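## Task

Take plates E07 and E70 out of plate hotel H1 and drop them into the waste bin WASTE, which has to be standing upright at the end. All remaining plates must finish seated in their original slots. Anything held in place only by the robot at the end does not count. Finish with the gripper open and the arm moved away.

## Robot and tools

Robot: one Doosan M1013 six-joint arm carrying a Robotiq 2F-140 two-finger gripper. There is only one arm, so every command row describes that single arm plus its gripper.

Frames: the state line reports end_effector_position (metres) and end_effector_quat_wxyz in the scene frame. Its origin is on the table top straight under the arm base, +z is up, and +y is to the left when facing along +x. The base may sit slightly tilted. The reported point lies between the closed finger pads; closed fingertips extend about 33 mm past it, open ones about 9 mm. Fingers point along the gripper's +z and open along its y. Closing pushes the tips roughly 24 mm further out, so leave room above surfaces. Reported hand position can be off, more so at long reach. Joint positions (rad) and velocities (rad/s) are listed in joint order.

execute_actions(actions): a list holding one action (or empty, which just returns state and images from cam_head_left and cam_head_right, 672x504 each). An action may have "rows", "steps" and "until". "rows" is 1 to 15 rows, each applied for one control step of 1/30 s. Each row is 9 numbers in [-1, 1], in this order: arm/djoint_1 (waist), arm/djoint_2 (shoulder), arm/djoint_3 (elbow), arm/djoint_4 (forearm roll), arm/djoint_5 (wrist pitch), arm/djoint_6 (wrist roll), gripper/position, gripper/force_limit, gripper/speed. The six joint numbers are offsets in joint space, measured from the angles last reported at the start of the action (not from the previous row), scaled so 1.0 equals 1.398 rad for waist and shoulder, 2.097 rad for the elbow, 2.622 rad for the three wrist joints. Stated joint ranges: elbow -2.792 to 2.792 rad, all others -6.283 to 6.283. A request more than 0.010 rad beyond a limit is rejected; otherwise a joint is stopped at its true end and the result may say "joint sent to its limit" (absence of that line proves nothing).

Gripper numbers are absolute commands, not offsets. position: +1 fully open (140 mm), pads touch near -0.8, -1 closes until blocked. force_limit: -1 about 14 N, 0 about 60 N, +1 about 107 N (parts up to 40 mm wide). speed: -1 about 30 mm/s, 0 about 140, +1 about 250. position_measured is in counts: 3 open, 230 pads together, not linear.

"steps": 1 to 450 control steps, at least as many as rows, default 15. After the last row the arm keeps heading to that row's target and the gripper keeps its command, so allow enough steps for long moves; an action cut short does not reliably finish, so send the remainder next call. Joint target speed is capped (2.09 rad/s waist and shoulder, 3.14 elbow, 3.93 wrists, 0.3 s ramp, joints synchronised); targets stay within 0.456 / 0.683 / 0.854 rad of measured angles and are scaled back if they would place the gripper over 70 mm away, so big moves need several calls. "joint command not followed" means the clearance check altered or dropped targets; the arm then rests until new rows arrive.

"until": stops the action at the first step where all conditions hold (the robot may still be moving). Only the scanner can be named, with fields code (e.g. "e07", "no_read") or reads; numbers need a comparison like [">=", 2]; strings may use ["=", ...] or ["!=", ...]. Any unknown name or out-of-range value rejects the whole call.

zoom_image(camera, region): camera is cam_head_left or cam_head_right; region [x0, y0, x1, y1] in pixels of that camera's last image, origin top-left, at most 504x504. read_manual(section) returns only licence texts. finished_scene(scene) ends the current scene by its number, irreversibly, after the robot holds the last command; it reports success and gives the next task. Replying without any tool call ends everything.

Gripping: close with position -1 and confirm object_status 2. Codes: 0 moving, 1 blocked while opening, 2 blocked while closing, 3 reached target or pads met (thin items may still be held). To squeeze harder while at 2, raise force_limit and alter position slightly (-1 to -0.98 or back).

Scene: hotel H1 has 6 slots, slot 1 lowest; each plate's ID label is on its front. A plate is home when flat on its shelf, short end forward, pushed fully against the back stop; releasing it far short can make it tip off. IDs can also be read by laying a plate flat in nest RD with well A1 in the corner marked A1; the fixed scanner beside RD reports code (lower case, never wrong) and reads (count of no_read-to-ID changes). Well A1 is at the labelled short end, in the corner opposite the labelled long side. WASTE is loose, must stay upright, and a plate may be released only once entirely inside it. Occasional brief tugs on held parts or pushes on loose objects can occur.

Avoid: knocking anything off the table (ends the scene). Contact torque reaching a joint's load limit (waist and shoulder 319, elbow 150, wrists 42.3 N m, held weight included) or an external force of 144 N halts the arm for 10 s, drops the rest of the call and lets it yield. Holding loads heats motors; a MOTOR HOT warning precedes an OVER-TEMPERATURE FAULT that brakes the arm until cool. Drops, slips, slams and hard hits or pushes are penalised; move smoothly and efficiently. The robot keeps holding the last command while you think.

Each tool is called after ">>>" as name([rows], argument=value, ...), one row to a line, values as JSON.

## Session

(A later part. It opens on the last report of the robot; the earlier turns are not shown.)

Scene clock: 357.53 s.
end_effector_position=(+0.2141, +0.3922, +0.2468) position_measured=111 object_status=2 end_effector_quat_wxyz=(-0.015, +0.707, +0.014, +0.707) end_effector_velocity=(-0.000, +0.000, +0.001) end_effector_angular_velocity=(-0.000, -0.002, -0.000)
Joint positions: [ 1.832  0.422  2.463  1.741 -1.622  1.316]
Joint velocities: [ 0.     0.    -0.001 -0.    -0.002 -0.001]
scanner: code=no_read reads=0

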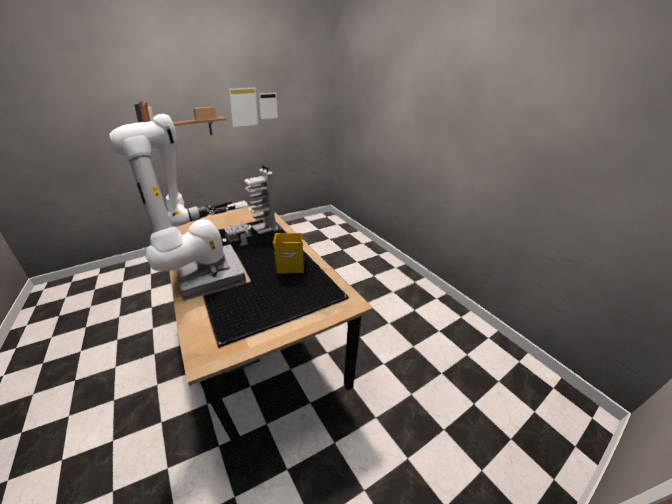

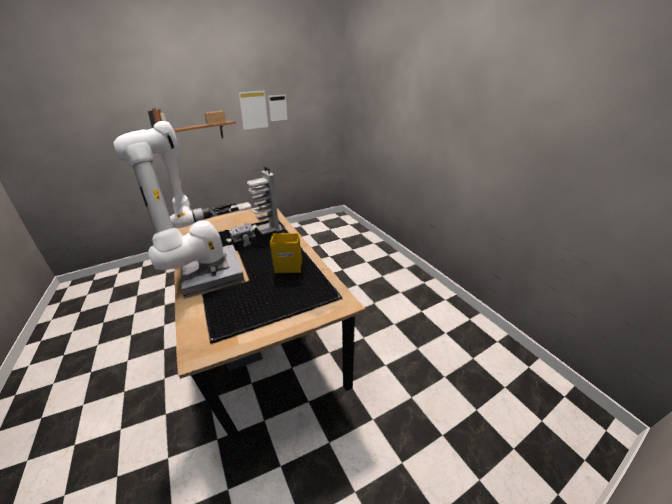

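>>> execute_actions([
  {"rows": [[0,-0.9456,-0.1254,-0.085,-0.045,-0.6068,-1,0.5,0]], "steps": 40},
])

Scene clock: 363.07 s.
end_effector_position=(+0.2676, +0.1669, +0.7340) position_measured=111 object_status=2 end_effector_quat_wxyz=(+0.015, +0.696, +0.052, +0.716) end_effector_velocity=(+0.102, -0.468, +0.144) end_effector_angular_velocity=(+0.433, +0.130, -0.051)
Joint positions: [ 1.831 -0.692  2.214  1.53  -1.733 -0.153]
Joint velocities: [-0.    -0.904 -0.063 -0.054 -0.029 -0.524]
scanner: code=no_read reads=0

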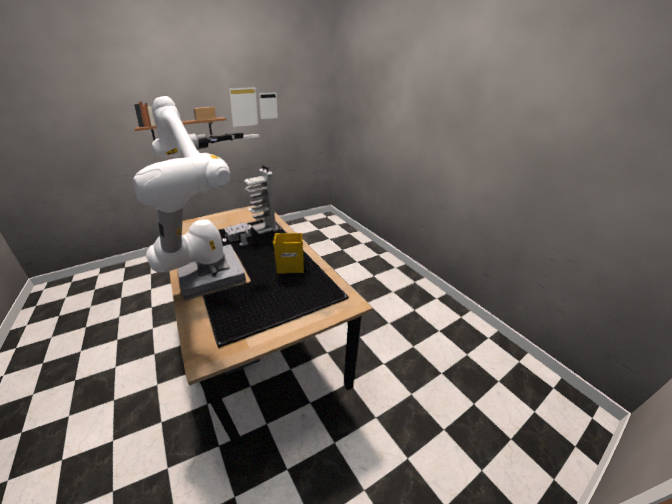

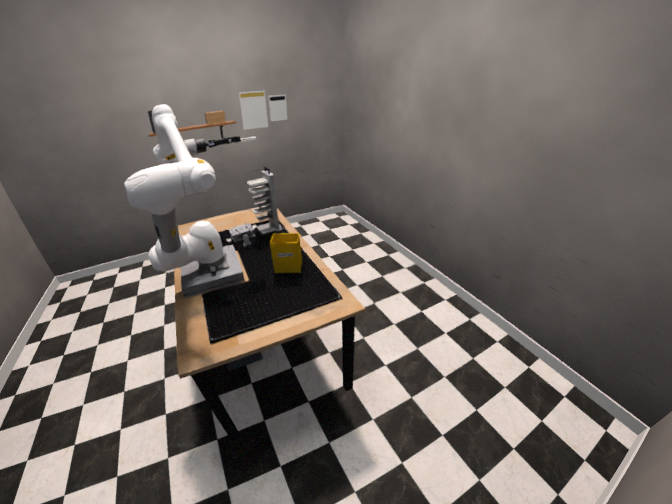

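>>> execute_actions([
  {"rows": [[-0.1652,-0.4635,-0.7268,-0.1186,0.1625,-0.8856,-1,0.5,0]], "steps": 65},
])

>>> execute_actions(actions=[])

Scene clock: 366.73 s.
end_effector_position=(+0.2675, -1.0405, +0.8502) position_measured=111 object_status=2 end_effector_quat_wxyz=(+0.234, +0.694, -0.066, +0.678) end_effector_velocity=(-0.080, -0.427, -0.388) end_effector_angular_velocity=(-0.369, +0.441, -0.210)
Joint positions: [ 1.607 -1.324  0.759  1.228 -1.319 -2.337]
Joint velocities: [-0.057 -0.139 -0.6   -0.074  0.104 -1.178]
scanner: code=no_read reads=0

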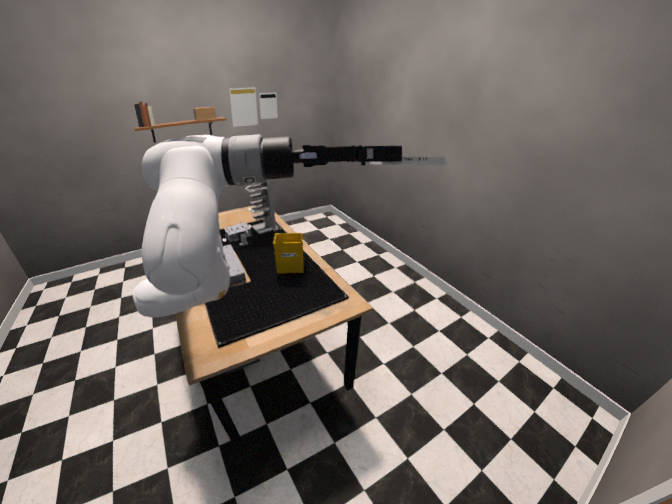

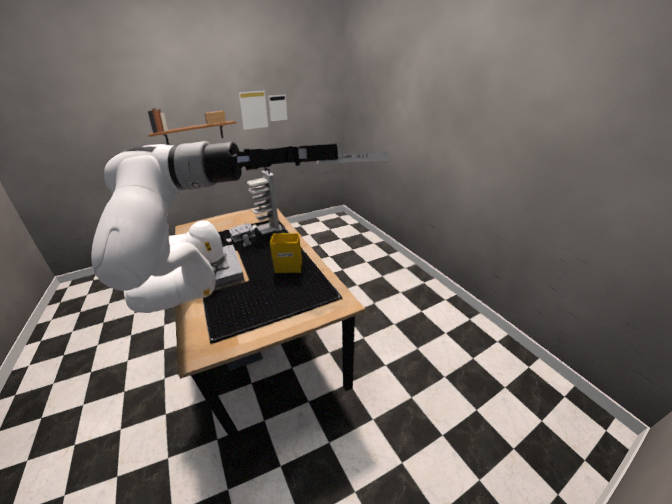

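Scene clock: 366.73 s.
end_effector_position=(+0.2675, -1.0405, +0.8502) position_measured=111 object_status=2 end_effector_quat_wxyz=(+0.234, +0.694, -0.066, +0.678) end_effector_velocity=(-0.080, -0.427, -0.388) end_effector_angular_velocity=(-0.369, +0.441, -0.210)
Joint positions: [ 1.607 -1.324  0.759  1.228 -1.319 -2.337]
Joint velocities: [-0.057 -0.139 -0.6   -0.074  0.104 -1.178]
scanner: code=no_read reads=0

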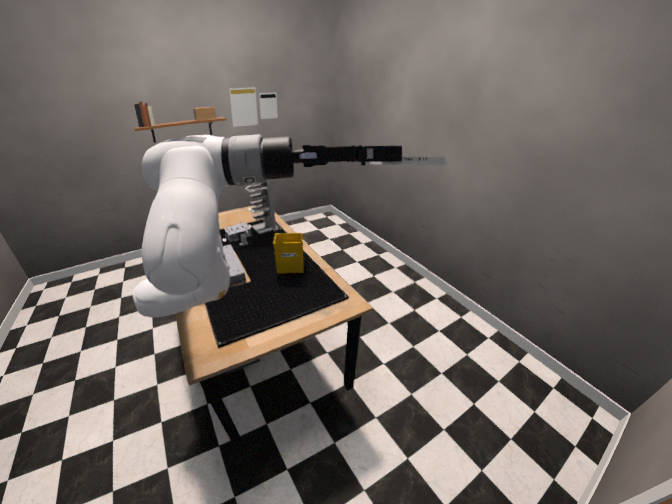

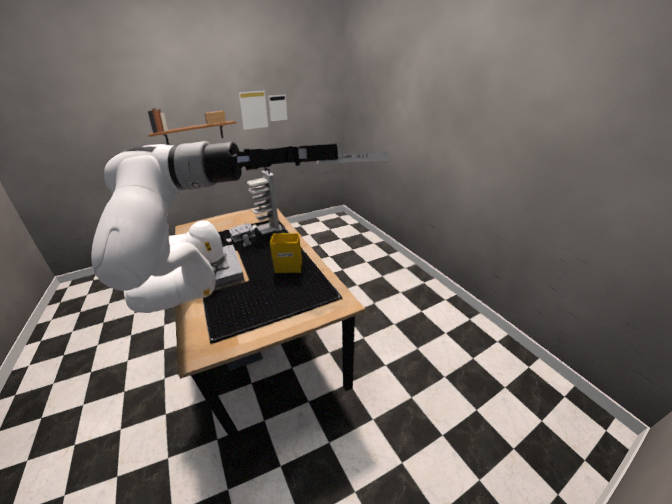

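>>> execute_actions(actions=[])

>>> zoom_image(camera="cam_head_right", region=[335, 168, 405, 203])

>>> zoom_image(camera="cam_head_left", region=[400, 170, 465, 205])

Scene clock: 367.73 s.
end_effector_position=(+0.2603, -1.0765, +0.8156) position_measured=111 object_status=2 end_effector_quat_wxyz=(+0.252, +0.703, -0.057, +0.663) end_effector_velocity=(+0.000, -0.000, -0.000) end_effector_angular_velocity=(+0.002, -0.000, +0.001)
Joint positions: [ 1.602 -1.336  0.708  1.221 -1.31  -2.439]
Joint velocities: [ 0.     0.    -0.001  0.    -0.     0.001]
scanner: code=no_read reads=0

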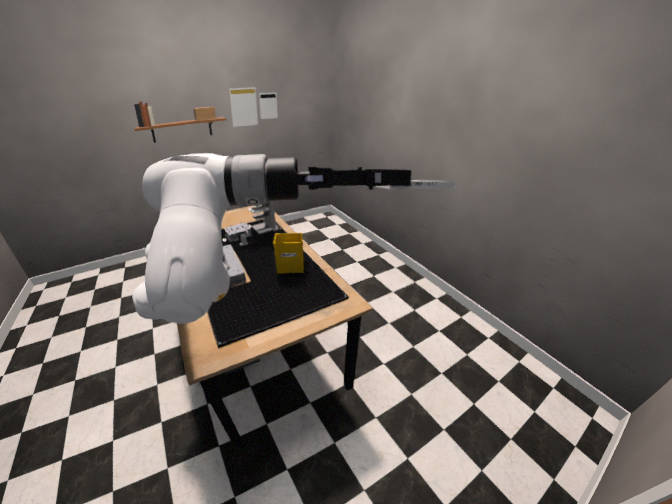

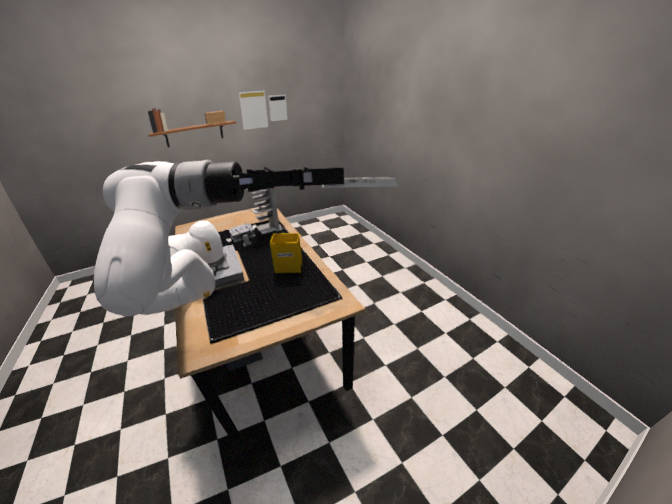

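Region (335, 168, 405, 203) of cam_head_right's 672x504 image, scaled by 7.200, with more detail than that image has.

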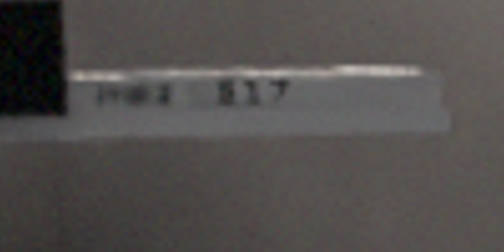

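Region (400, 170, 465, 205) of cam_head_left's 672x504 image, scaled by 7.754, with more detail than that image has; it fills the top 271 rows of this view, and the rest is white.

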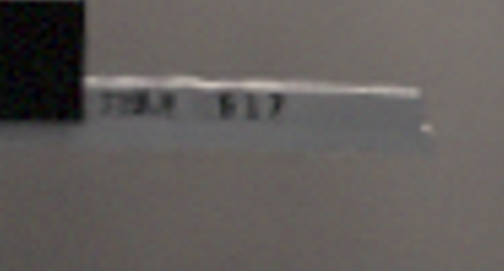

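>>> execute_actions([
  {"rows": [[0.1645,0.4621,0.7115,0.1178,-0.1621,0.9054,-1,0.5,0]], "steps": 64},
])

Scene clock: 371.10 s.
end_effector_position=(+0.2814, +0.1181, +0.8508) position_measured=111 object_status=2 end_effector_quat_wxyz=(+0.052, +0.696, +0.090, +0.711) end_effector_velocity=(-0.063, +0.256, -0.416) end_effector_angular_velocity=(+0.786, +0.040, +0.009)
Joint positions: [ 1.813 -0.747  2.009  1.505 -1.7   -0.52 ]
Joint velocities: [ 0.073  0.222  0.739  0.097 -0.134  1.75 ]
scanner: code=no_read reads=0

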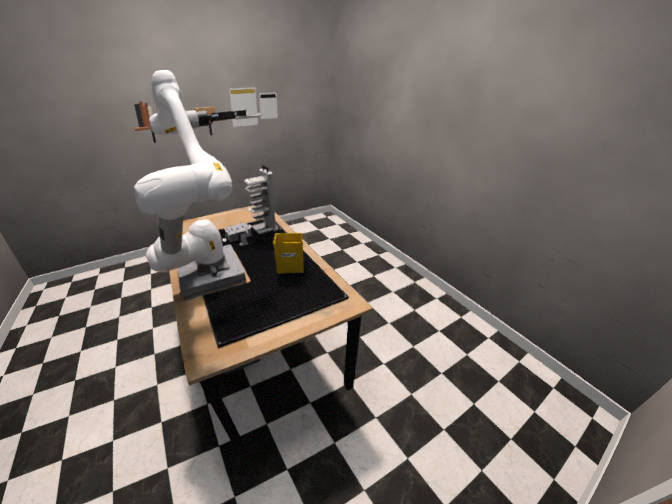

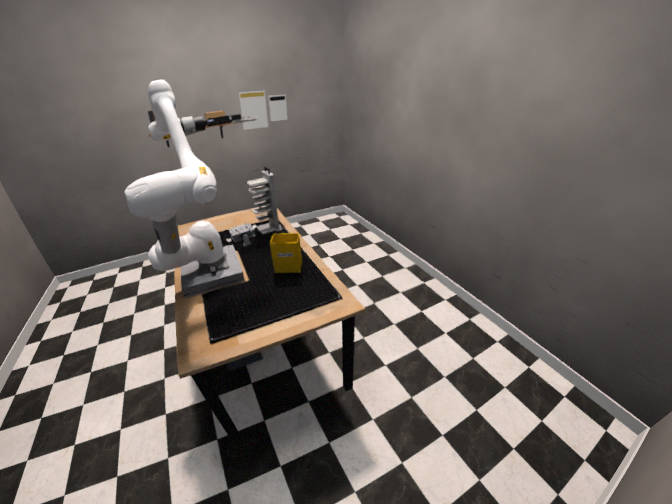

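>>> execute_actions([
  {"rows": [[0.0265,0.8355,0.2151,0.0967,0.0281,0.6995,-1,0.5,0]], "steps": 52},
])

>>> zoom_image(camera="cam_head_left", region=[200, 170, 285, 235])

Scene clock: 374.77 s.
end_effector_position=(+0.2067, +0.3913, +0.2475) position_measured=111 object_status=2 end_effector_quat_wxyz=(-0.015, +0.707, +0.014, +0.707) end_effector_velocity=(-0.000, +0.000, -0.000) end_effector_angular_velocity=(+0.002, +0.000, -0.001)
Joint positions: [ 1.85   0.421  2.46   1.758 -1.627  1.313]
Joint velocities: [ 0.     0.    -0.001  0.001 -0.     0.001]
scanner: code=no_read reads=0

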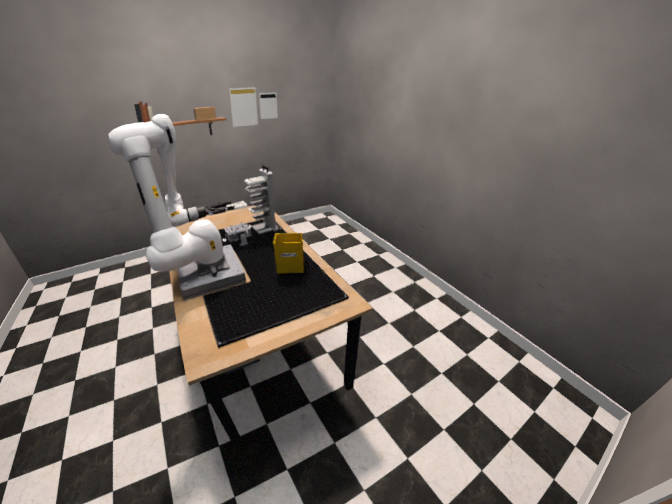

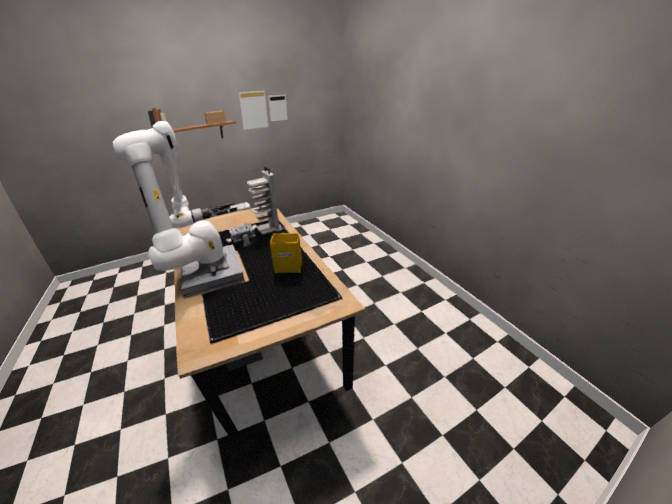

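Region (200, 170, 285, 235) of cam_head_left's 672x504 image, scaled by 5.929, with more detail than that image has; it fills the top 385 rows of this view, and the rest is white.

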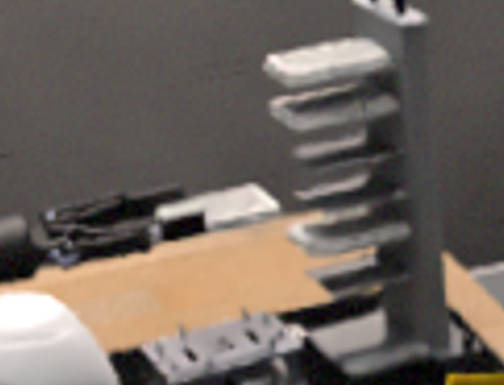

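>>> execute_actions([
  {"rows": [[-0.035,-0.002,0.0034,-0.018,0.0047,0.0008,-1,0.5,0],[-0.07,-0.0037,0.0063,-0.0359,0.0095,0.0017,-1,0.5,0],[-0.10,-0.0049,0.0083,-0.0513,0.0136,0.0024,-1,0.5,0],[-0.135,-0.0059,0.0101,-0.0693,0.0183,0.0033,-1,0.5,0],[-0.1695,-0.0066,0.0114,-0.087,0.023,0.0041,-1,0.5,0]], "steps": 17},
])

>>> zoom_image(camera="cam_head_left", region=[215, 175, 285, 230])

Scene clock: 376.90 s.
end_effector_position=(+0.2991, +0.3969, +0.2470) position_measured=111 object_status=2 end_effector_quat_wxyz=(-0.015, +0.707, +0.013, +0.707) end_effector_velocity=(+0.000, -0.000, -0.000) end_effector_angular_velocity=(-0.001, -0.000, +0.000)
Joint positions: [ 1.613  0.412  2.484  1.53  -1.566  1.324]
Joint velocities: [-0.    -0.     0.001 -0.    -0.     0.   ]
scanner: code=no_read reads=0

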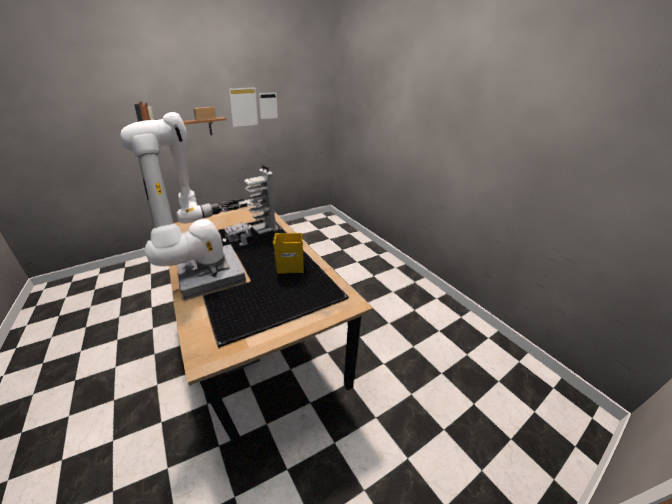

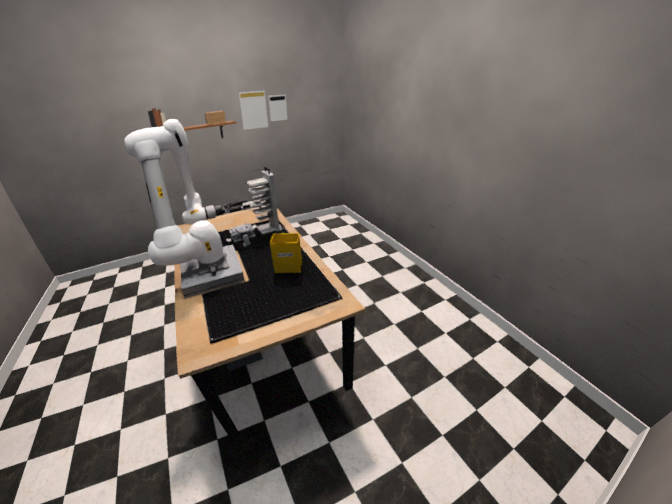

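Region (215, 175, 285, 230) of cam_head_left's 672x504 image, scaled by 7.200, with more detail than that image has; it fills the top 396 rows of this view, and the rest is white.

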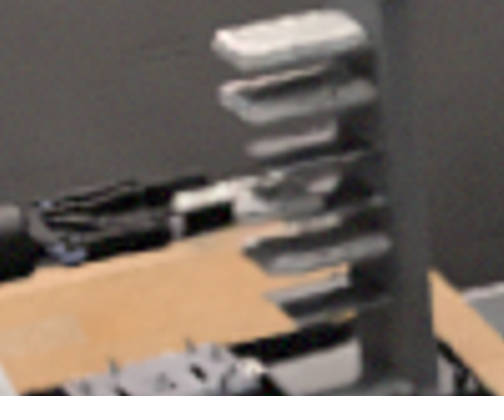

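>>> execute_actions([
  {"rows": [[-0.012,0,0.0003,-0.0063,0.0014,0.0002,-1,0.5,0],[-0.024,0,0.0006,-0.0125,0.0028,0.0005,-1,0.5,0],[-0.036,0,0.0009,-0.0188,0.0042,0.0007,-1,0.5,0],[-0.048,0,0.0011,-0.0251,0.0056,0.001,-1,0.5,0],[-0.06,0.0002,0.0012,-0.0314,0.007,0.0013,-1,0.5,0],[-0.072,0.001,0.0013,-0.0376,0.0083,0.0019,-1,0.5,0],[-0.084,0.0022,0.0013,-0.0439,0.0097,0.0027,-1,0.5,0],[-0.094,0.0036,0.0012,-0.0491,0.0109,0.0037,-1,0.5,0],[-0.102,0.005,0.0011,-0.0533,0.0118,0.0046,-1,0.5,0],[-0.1087,0.006,0.001,-0.0568,0.0126,0.0052,-1,0.5,0],[-0.1087,0.0068,0.001,-0.0568,0.0126,0.0057,-1,0.5,0]], "steps": 19},
])

>>> zoom_image(camera="cam_head_left", region=[225, 175, 280, 230])

Scene clock: 380.33 s.
end_effector_position=(+0.3575, +0.3969, +0.2432) position_measured=111 object_status=2 end_effector_quat_wxyz=(-0.015, +0.707, +0.014, +0.707) end_effector_velocity=(-0.000, +0.000, +0.000) end_effector_angular_velocity=(+0.002, +0.000, -0.000)
Joint positions: [ 1.461  0.421  2.486  1.381 -1.533  1.339]
Joint velocities: [ 0.     0.    -0.001  0.     0.     0.001]
scanner: code=no_read reads=0

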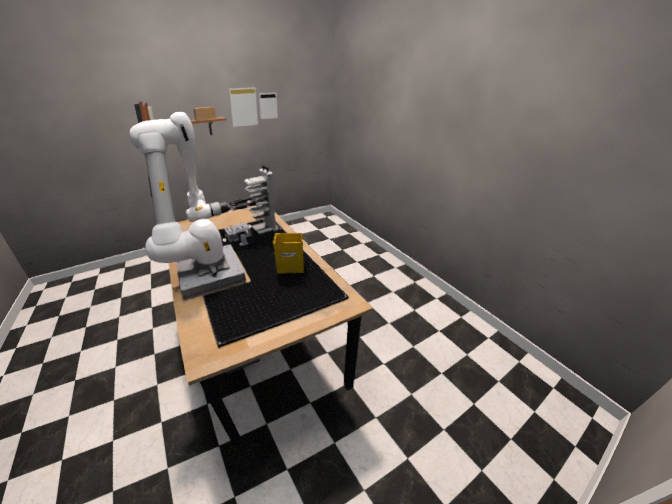

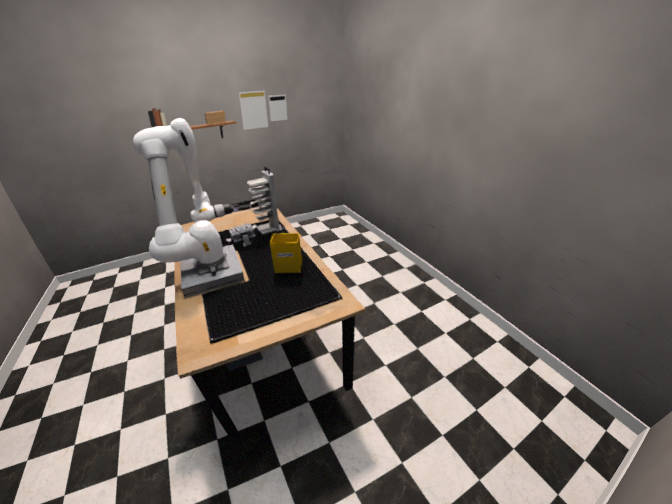

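Region (225, 175, 280, 230) of cam_head_left's 672x504 image, scaled by 9.164, with more detail than that image has.

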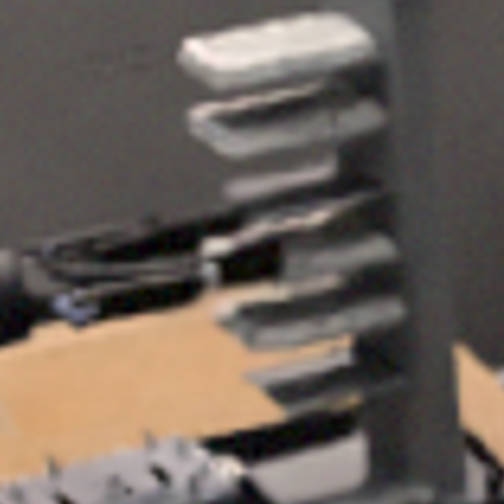

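>>> execute_actions([
  {"rows": [[0,0.0015,0,0,0,0.0008,-0.98,-1,0],[0,0.0015,0,0,0,0.0008,-0.98,-1,0],[0,0.0015,0,0,0,0.0008,-0.98,-1,0],[-0.002,0.0015,0,-0.001,0.0002,0.0008,-0.98,-1,0],[-0.004,0.0015,0,-0.0021,0.0005,0.0009,-0.98,-1,0],[-0.006,0.0015,0,-0.0031,0.0007,0.0009,-0.98,-1,0],[-0.008,0.0015,0,-0.0042,0.0009,0.001,-0.98,-1,0],[-0.0095,0.0015,0,-0.005,0.0011,0.001,-0.98,-1,0],[-0.0095,0.0015,0,-0.005,0.0011,0.001,-0.98,-1,0],[-0.0095,0.0015,0,-0.005,0.0011,0.001,-0.98,-1,0],[-0.0095,0.0015,0,-0.005,0.0011,0.001,-0.98,-1,0],[-0.0095,0.0015,0,-0.005,0.0011,0.001,-0.98,-1,0],[-0.0095,0.0015,0,-0.005,0.0011,0.001,1,-1,0.5]], "steps": 24},
])

>>> zoom_image(camera="cam_head_left", region=[225, 175, 280, 230])

Scene clock: 383.00 s.
end_effector_position=(+0.3627, +0.3967, +0.2423) position_measured=4 object_status=0 end_effector_quat_wxyz=(-0.015, +0.707, +0.014, +0.707) end_effector_velocity=(+0.000, +0.001, +0.000) end_effector_angular_velocity=(+0.001, -0.000, -0.000)
Joint positions: [ 1.448  0.424  2.486  1.368 -1.531  1.342]
Joint velocities: [-0.    -0.    -0.001  0.    -0.    -0.   ]
scanner: code=no_read reads=0

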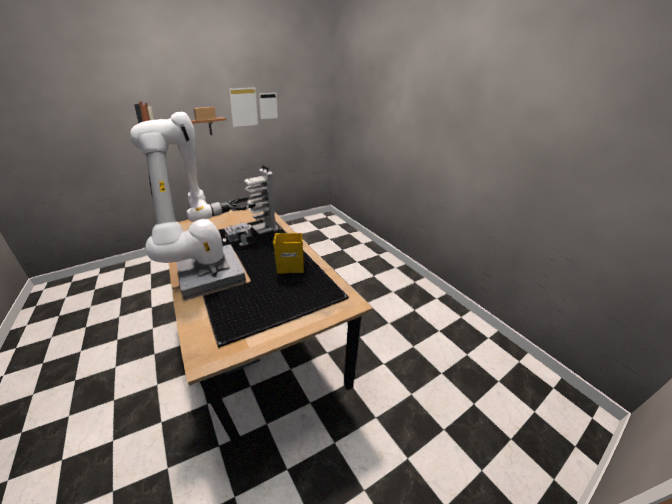

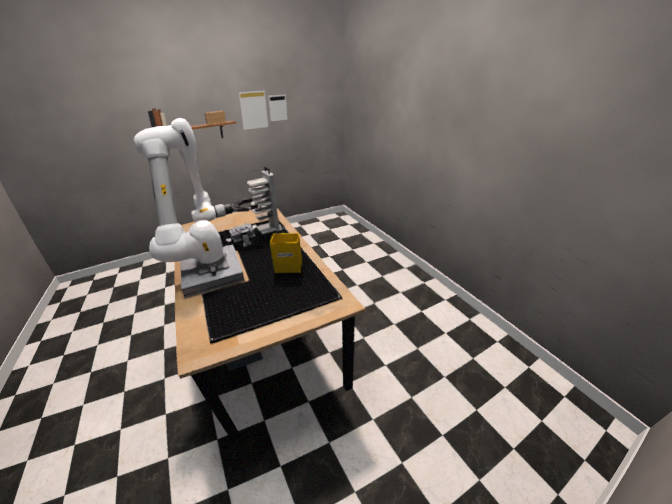

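Region (225, 175, 280, 230) of cam_head_left's 672x504 image, scaled by 9.164, with more detail than that image has.

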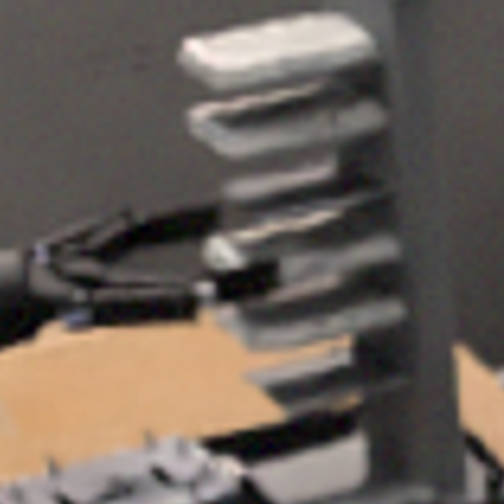

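>>> execute_actions([
  {"rows": [[0.0007,0.0964,-0.0008,-0.0008,-0.0097,0.0498,1,0.5,0]], "steps": 14},
])

>>> zoom_image(camera="cam_head_left", region=[225, 182, 280, 237])

Scene clock: 385.63 s.
end_effector_position=(+0.3621, +0.3971, +0.1902) position_measured=3 object_status=3 end_effector_quat_wxyz=(-0.015, +0.707, +0.013, +0.706) end_effector_velocity=(+0.000, +0.001, +0.000) end_effector_angular_velocity=(+0.003, -0.000, +0.000)
Joint positions: [ 1.449  0.558  2.484  1.366 -1.556  1.472]
Joint velocities: [-0.     0.    -0.002 -0.     0.     0.001]
scanner: code=no_read reads=0

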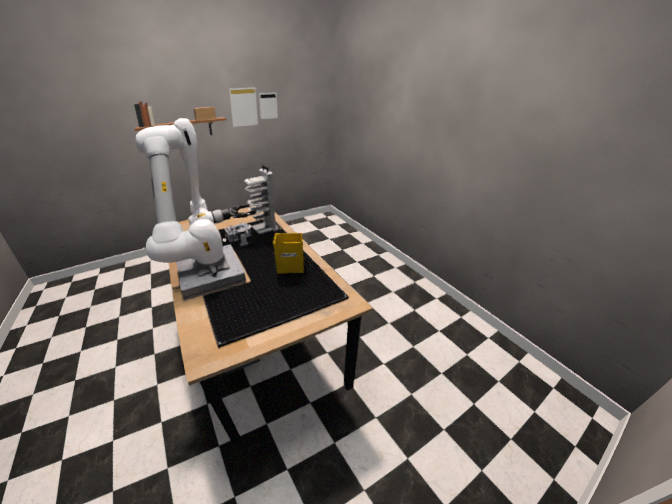

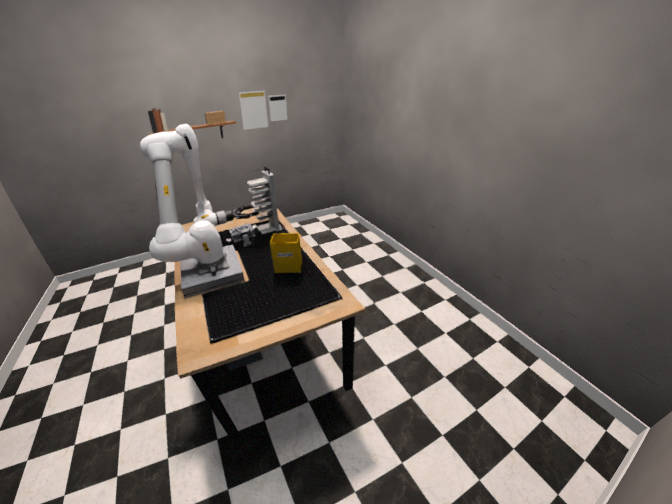

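Region (225, 182, 280, 237) of cam_head_left's 672x504 image, scaled by 9.164, with more detail than that image has.

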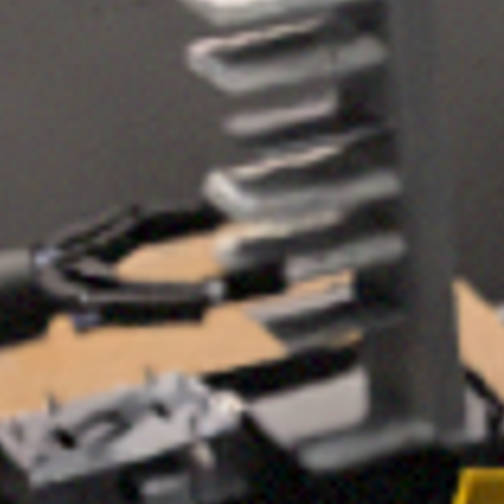

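>>> execute_actions(actions=[])

Scene clock: 390.70 s.
end_effector_position=(+0.3621, +0.3971, +0.1901) position_measured=3 object_status=3 end_effector_quat_wxyz=(-0.015, +0.708, +0.013, +0.706) end_effector_velocity=(-0.000, +0.000, -0.000) end_effector_angular_velocity=(-0.000, +0.000, +0.001)
Joint positions: [ 1.449  0.558  2.484  1.366 -1.556  1.472]
Joint velocities: [ 0.    -0.     0.    -0.001  0.     0.   ]
scanner: code=no_read reads=0

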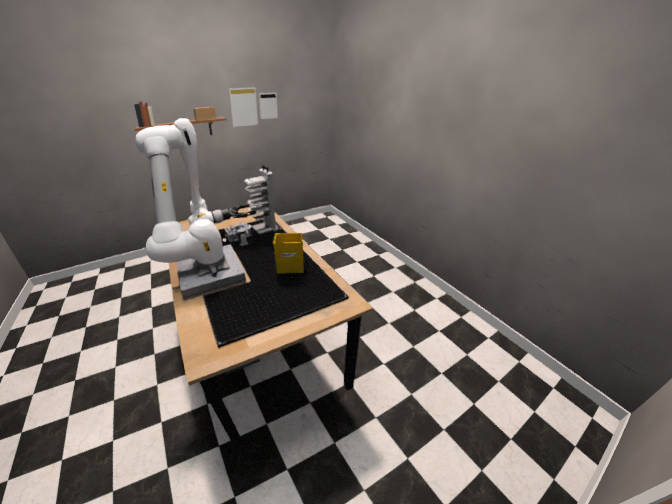

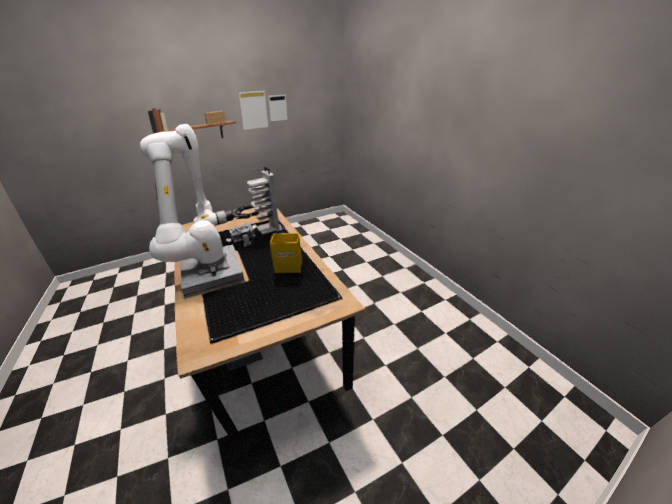

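>>> execute_actions([
  {"rows": [[0,0,0,0,0,0,-1,0.5,0]], "steps": 20},
])

Scene clock: 392.43 s.
end_effector_position=(+0.3620, +0.3971, +0.1901) position_measured=111 object_status=0 end_effector_quat_wxyz=(-0.015, +0.708, +0.013, +0.706) end_effector_velocity=(-0.000, -0.001, -0.000) end_effector_angular_velocity=(+0.000, +0.001, -0.001)
Joint positions: [ 1.449  0.558  2.484  1.366 -1.556  1.472]
Joint velocities: [-0.    -0.     0.001  0.001  0.001  0.001]
scanner: code=no_read reads=0

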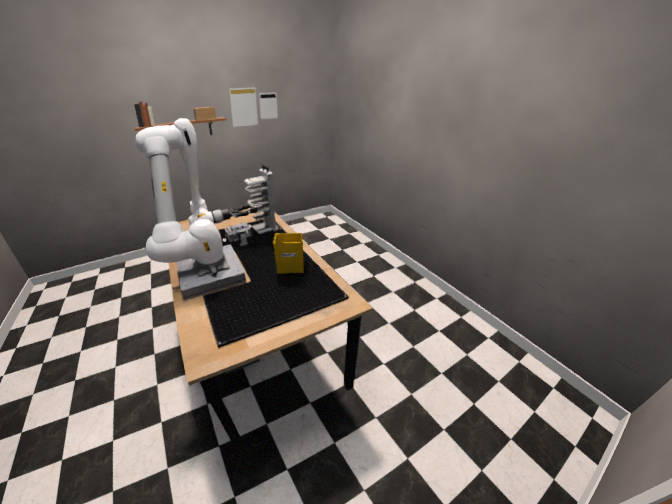

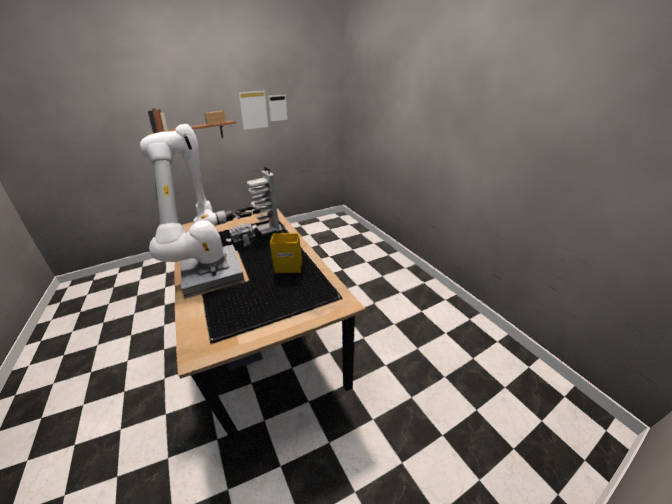

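>>> execute_actions([
  {"rows": [[0,-0.004,0.0001,0,0.0004,-0.002,-1,0.5,0],[0,-0.0075,0.0002,0,0.0008,-0.0037,-1,0.5,0],[0,-0.0075,0.0002,0,0.0008,-0.0037,-1,0.5,0],[0,-0.0075,0.0002,0,0.0008,-0.0037,-1,0.5,0],[0,-0.0075,0.0002,0,0.0008,-0.0037,-1,0.5,0],[0.006,-0.0075,0.0002,0.0032,0.0005,-0.0037,-1,0.5,0],[0.016,-0.0075,0.0002,0.0084,-0.0001,-0.0038,-1,0.5,0],[0.029,-0.0075,0.0002,0.0153,-0.0009,-0.0039,-1,0.5,0],[0.044,-0.0075,0.0003,0.0232,-0.0017,-0.004,-1,0.5,0],[0.059,-0.0075,0.0003,0.0311,-0.0026,-0.0042,-1,0.5,0],[0.074,-0.0075,0.0002,0.0391,-0.0035,-0.0043,-1,0.5,0],[0.089,-0.0074,0.0001,0.047,-0.0044,-0.0044,-1,0.5,0],[0.102,-0.0074,0,0.0538,-0.0051,-0.0045,-1,0.5,0],[0.112,-0.0074,-0.0001,0.0591,-0.0057,-0.0046,-1,0.5,0],[0.1173,-0.0074,-0.0002,0.0619,-0.006,-0.0046,-1,0.5,0]], "steps": 20},
])

Scene clock: 406.17 s.
end_effector_position=(+0.2989, +0.3975, +0.1947) position_measured=111 object_status=2 end_effector_quat_wxyz=(-0.016, +0.707, +0.014, +0.706) end_effector_velocity=(+0.000, -0.000, -0.000) end_effector_angular_velocity=(-0.000, +0.001, -0.001)
Joint positions: [ 1.613  0.548  2.484  1.528 -1.572  1.46 ]
Joint velocities: [-0.     0.    -0.001  0.002  0.001 -0.001]
scanner: code=no_read reads=0

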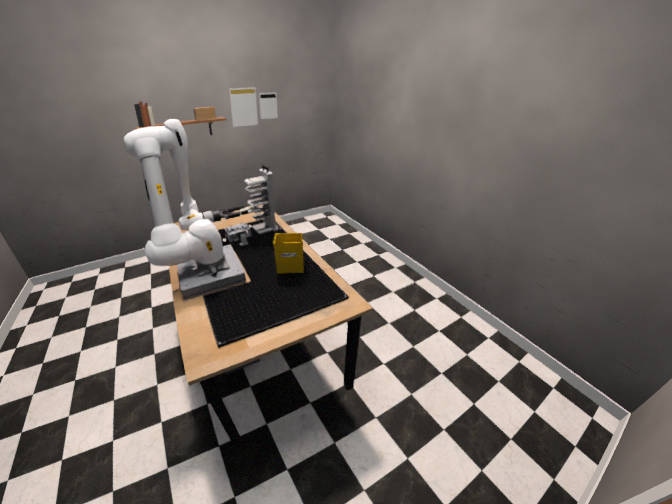

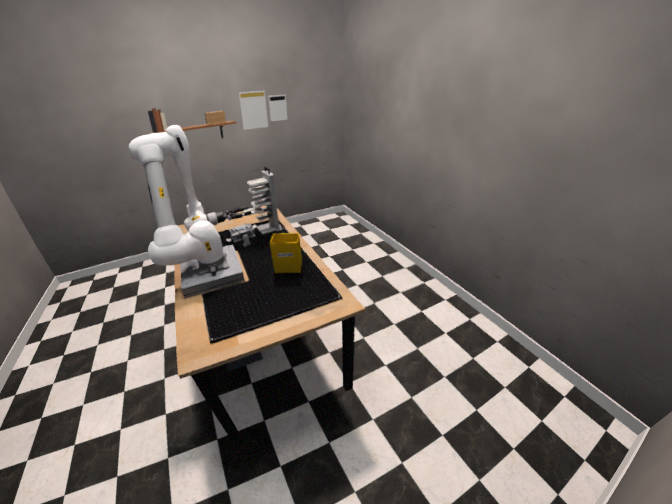

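>>> execute_actions([
  {"rows": [[0.008,0,-0.0003,0.0042,-0.0005,-0.0003,-1,0.5,0],[0.022,0.0002,-0.0009,0.0116,-0.0014,-0.0007,-1,0.5,0],[0.04,0.0004,-0.0018,0.0211,-0.0026,-0.0013,-1,0.5,0],[0.06,0.0007,-0.0029,0.0316,-0.0039,-0.0021,-1,0.5,0],[0.08,0.0011,-0.0042,0.0421,-0.0053,-0.0029,-1,0.5,0],[0.1,0.0014,-0.0056,0.0526,-0.0066,-0.0037,-1,0.5,0],[0.12,0.0018,-0.0071,0.0632,-0.0079,-0.0046,-1,0.5,0],[0.138,0.0022,-0.0086,0.0727,-0.0091,-0.0054,-1,0.5,0],[0.15,0.0025,-0.0096,0.079,-0.0099,-0.006,-1,0.5,0],[0.1567,0.0026,-0.0102,0.0825,-0.0103,-0.0063,-1,0.5,0]], "steps": 15},
])

Scene clock: 408.30 s.
end_effector_position=(+0.2136, +0.3928, +0.1953) position_measured=111 object_status=2 end_effector_quat_wxyz=(-0.016, +0.707, +0.014, +0.707) end_effector_velocity=(+0.000, -0.001, +0.001) end_effector_angular_velocity=(-0.001, -0.003, -0.004)
Joint positions: [ 1.832  0.552  2.463  1.745 -1.599  1.444]
Joint velocities: [-0.     0.001  0.     0.003 -0.003 -0.   ]
scanner: code=no_read reads=0

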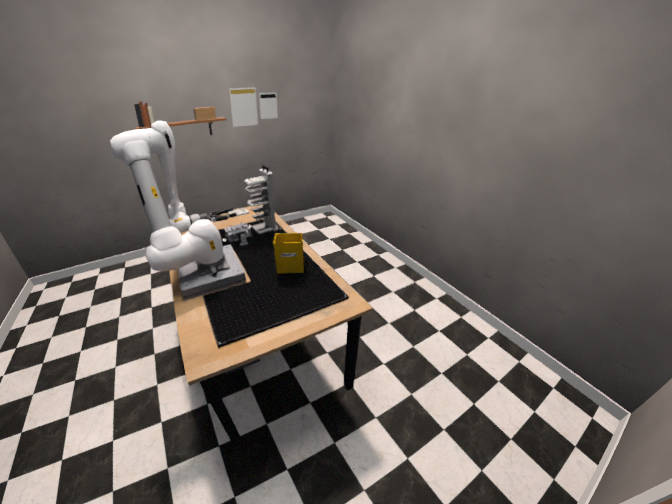

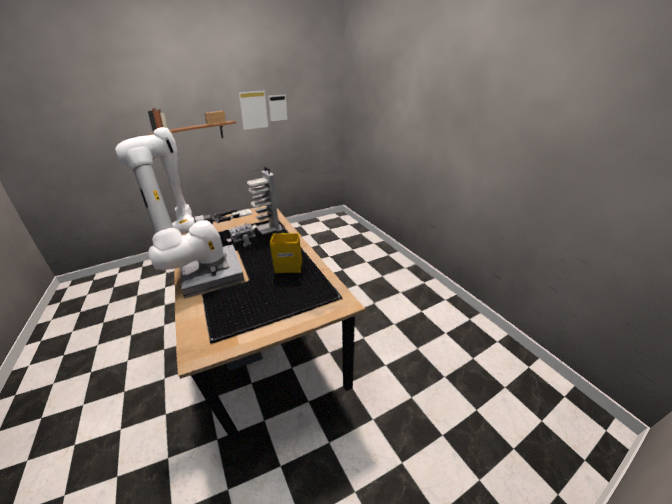

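>>> execute_actions([
  {"rows": [[0,-0.5329,-0.1516,-0.0431,-0.0526,-0.4039,-1,0.5,0]], "steps": 27},
])

Scene clock: 413.47 s.
end_effector_position=(+0.2119, +0.4129, +0.5920) position_measured=111 object_status=2 end_effector_quat_wxyz=(-0.015, +0.706, +0.018, +0.708) end_effector_velocity=(+0.052, -0.242, +0.446) end_effector_angular_velocity=(+0.119, +0.048, -0.072)
Joint positions: [ 1.832 -0.139  2.163  1.638 -1.728  0.45 ]
Joint velocities: [ 0.    -0.781 -0.271 -0.096 -0.117 -0.931]
scanner: code=no_read reads=0

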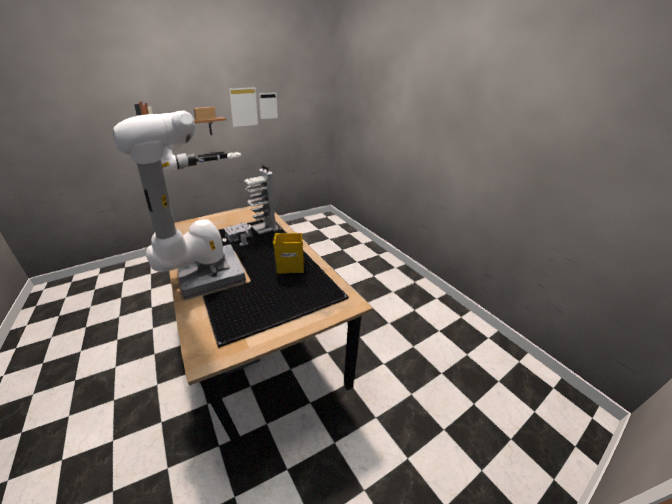

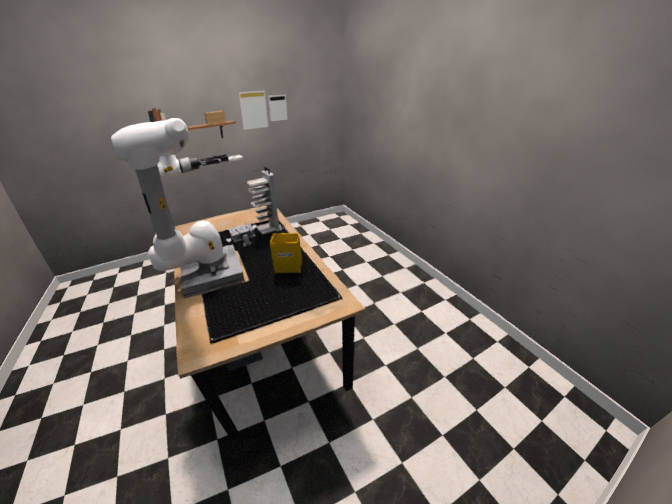

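>>> execute_actions([
  {"rows": [[-0.9943,-0.0186,-0.0634,0.3097,0.087,-0.1068,-1,0.5,0]], "steps": 33},
])

Scene clock: 417.60 s.
end_effector_position=(+0.4180, +0.0678, +0.4216) position_measured=111 object_status=2 end_effector_quat_wxyz=(+0.234, +0.820, -0.442, +0.279) end_effector_velocity=(+0.067, -0.434, -0.035) end_effector_angular_velocity=(+0.168, +0.094, -1.146)
Joint positions: [ 0.665 -0.166  2.035  2.414 -1.511  0.18 ]
Joint velocities: [-1.16   0.007 -0.028  0.185  0.054 -0.048]
scanner: code=no_read reads=0

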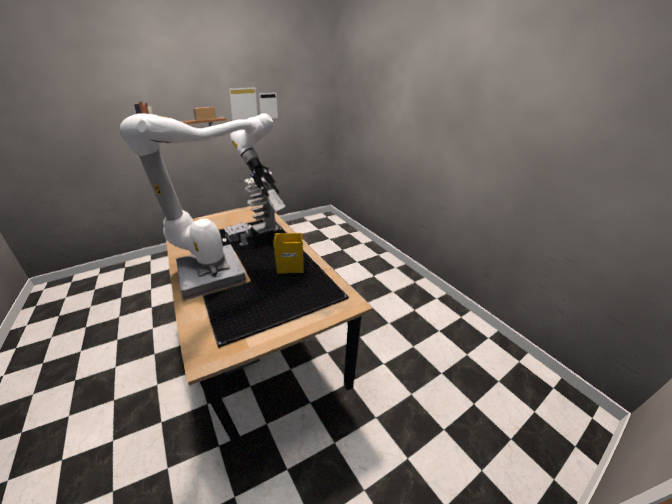

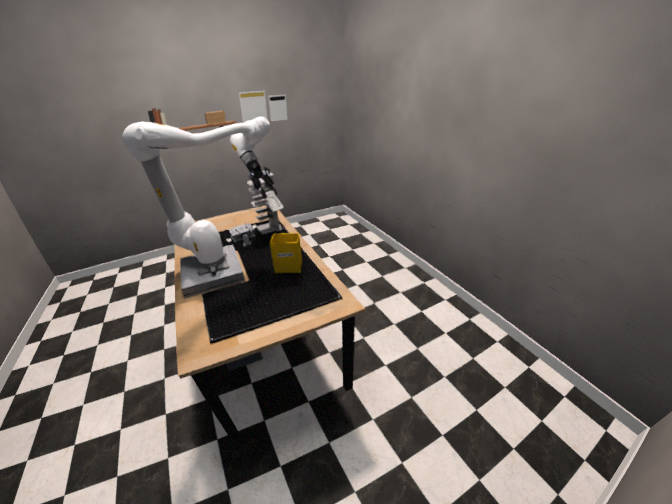

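>>> execute_actions([
  {"rows": [[-0.7332,0.0114,-0.0405,0.2777,0.0645,-0.0507,-1,0.5,0]], "steps": 30},
])

>>> zoom_image(camera="cam_head_left", region=[240, 170, 340, 280])

Scene clock: 420.17 s.
end_effector_position=(+0.4311, -0.1461, +0.3698) position_measured=111 object_status=2 end_effector_quat_wxyz=(-0.002, -0.532, +0.847, +0.004) end_effector_velocity=(-0.000, -0.000, -0.000) end_effector_angular_velocity=(-0.001, +0.000, +0.000)
Joint positions: [-0.36  -0.15   1.95   3.142 -1.342  0.047]
Joint velocities: [-0.     0.     0.001 -0.001  0.001 -0.   ]
scanner: code=no_read reads=0

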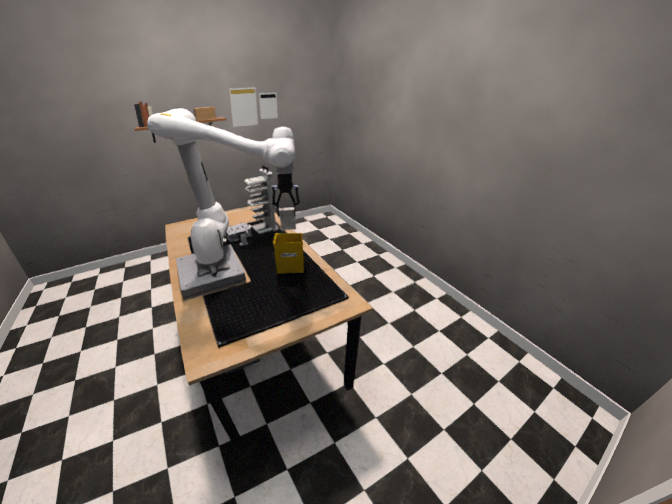

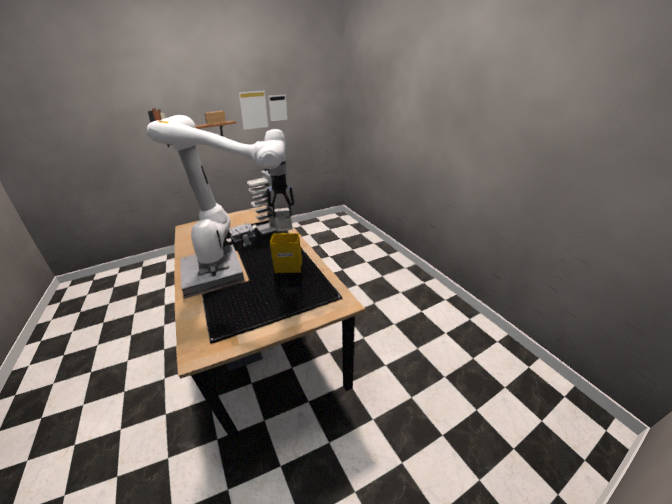

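Region (240, 170, 340, 280) of cam_head_left's 672x504 image, scaled by 4.582, with more detail than that image has; it fills the left 458 columns of this view, and the rest is white.

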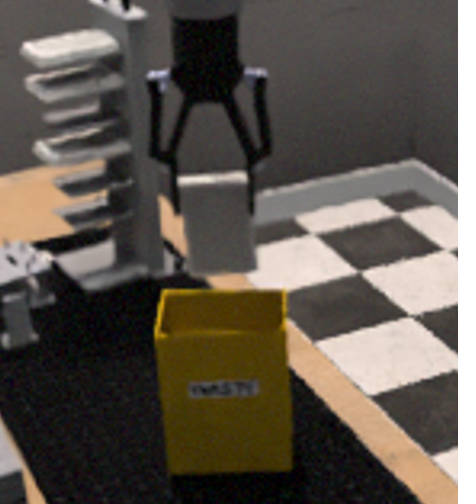

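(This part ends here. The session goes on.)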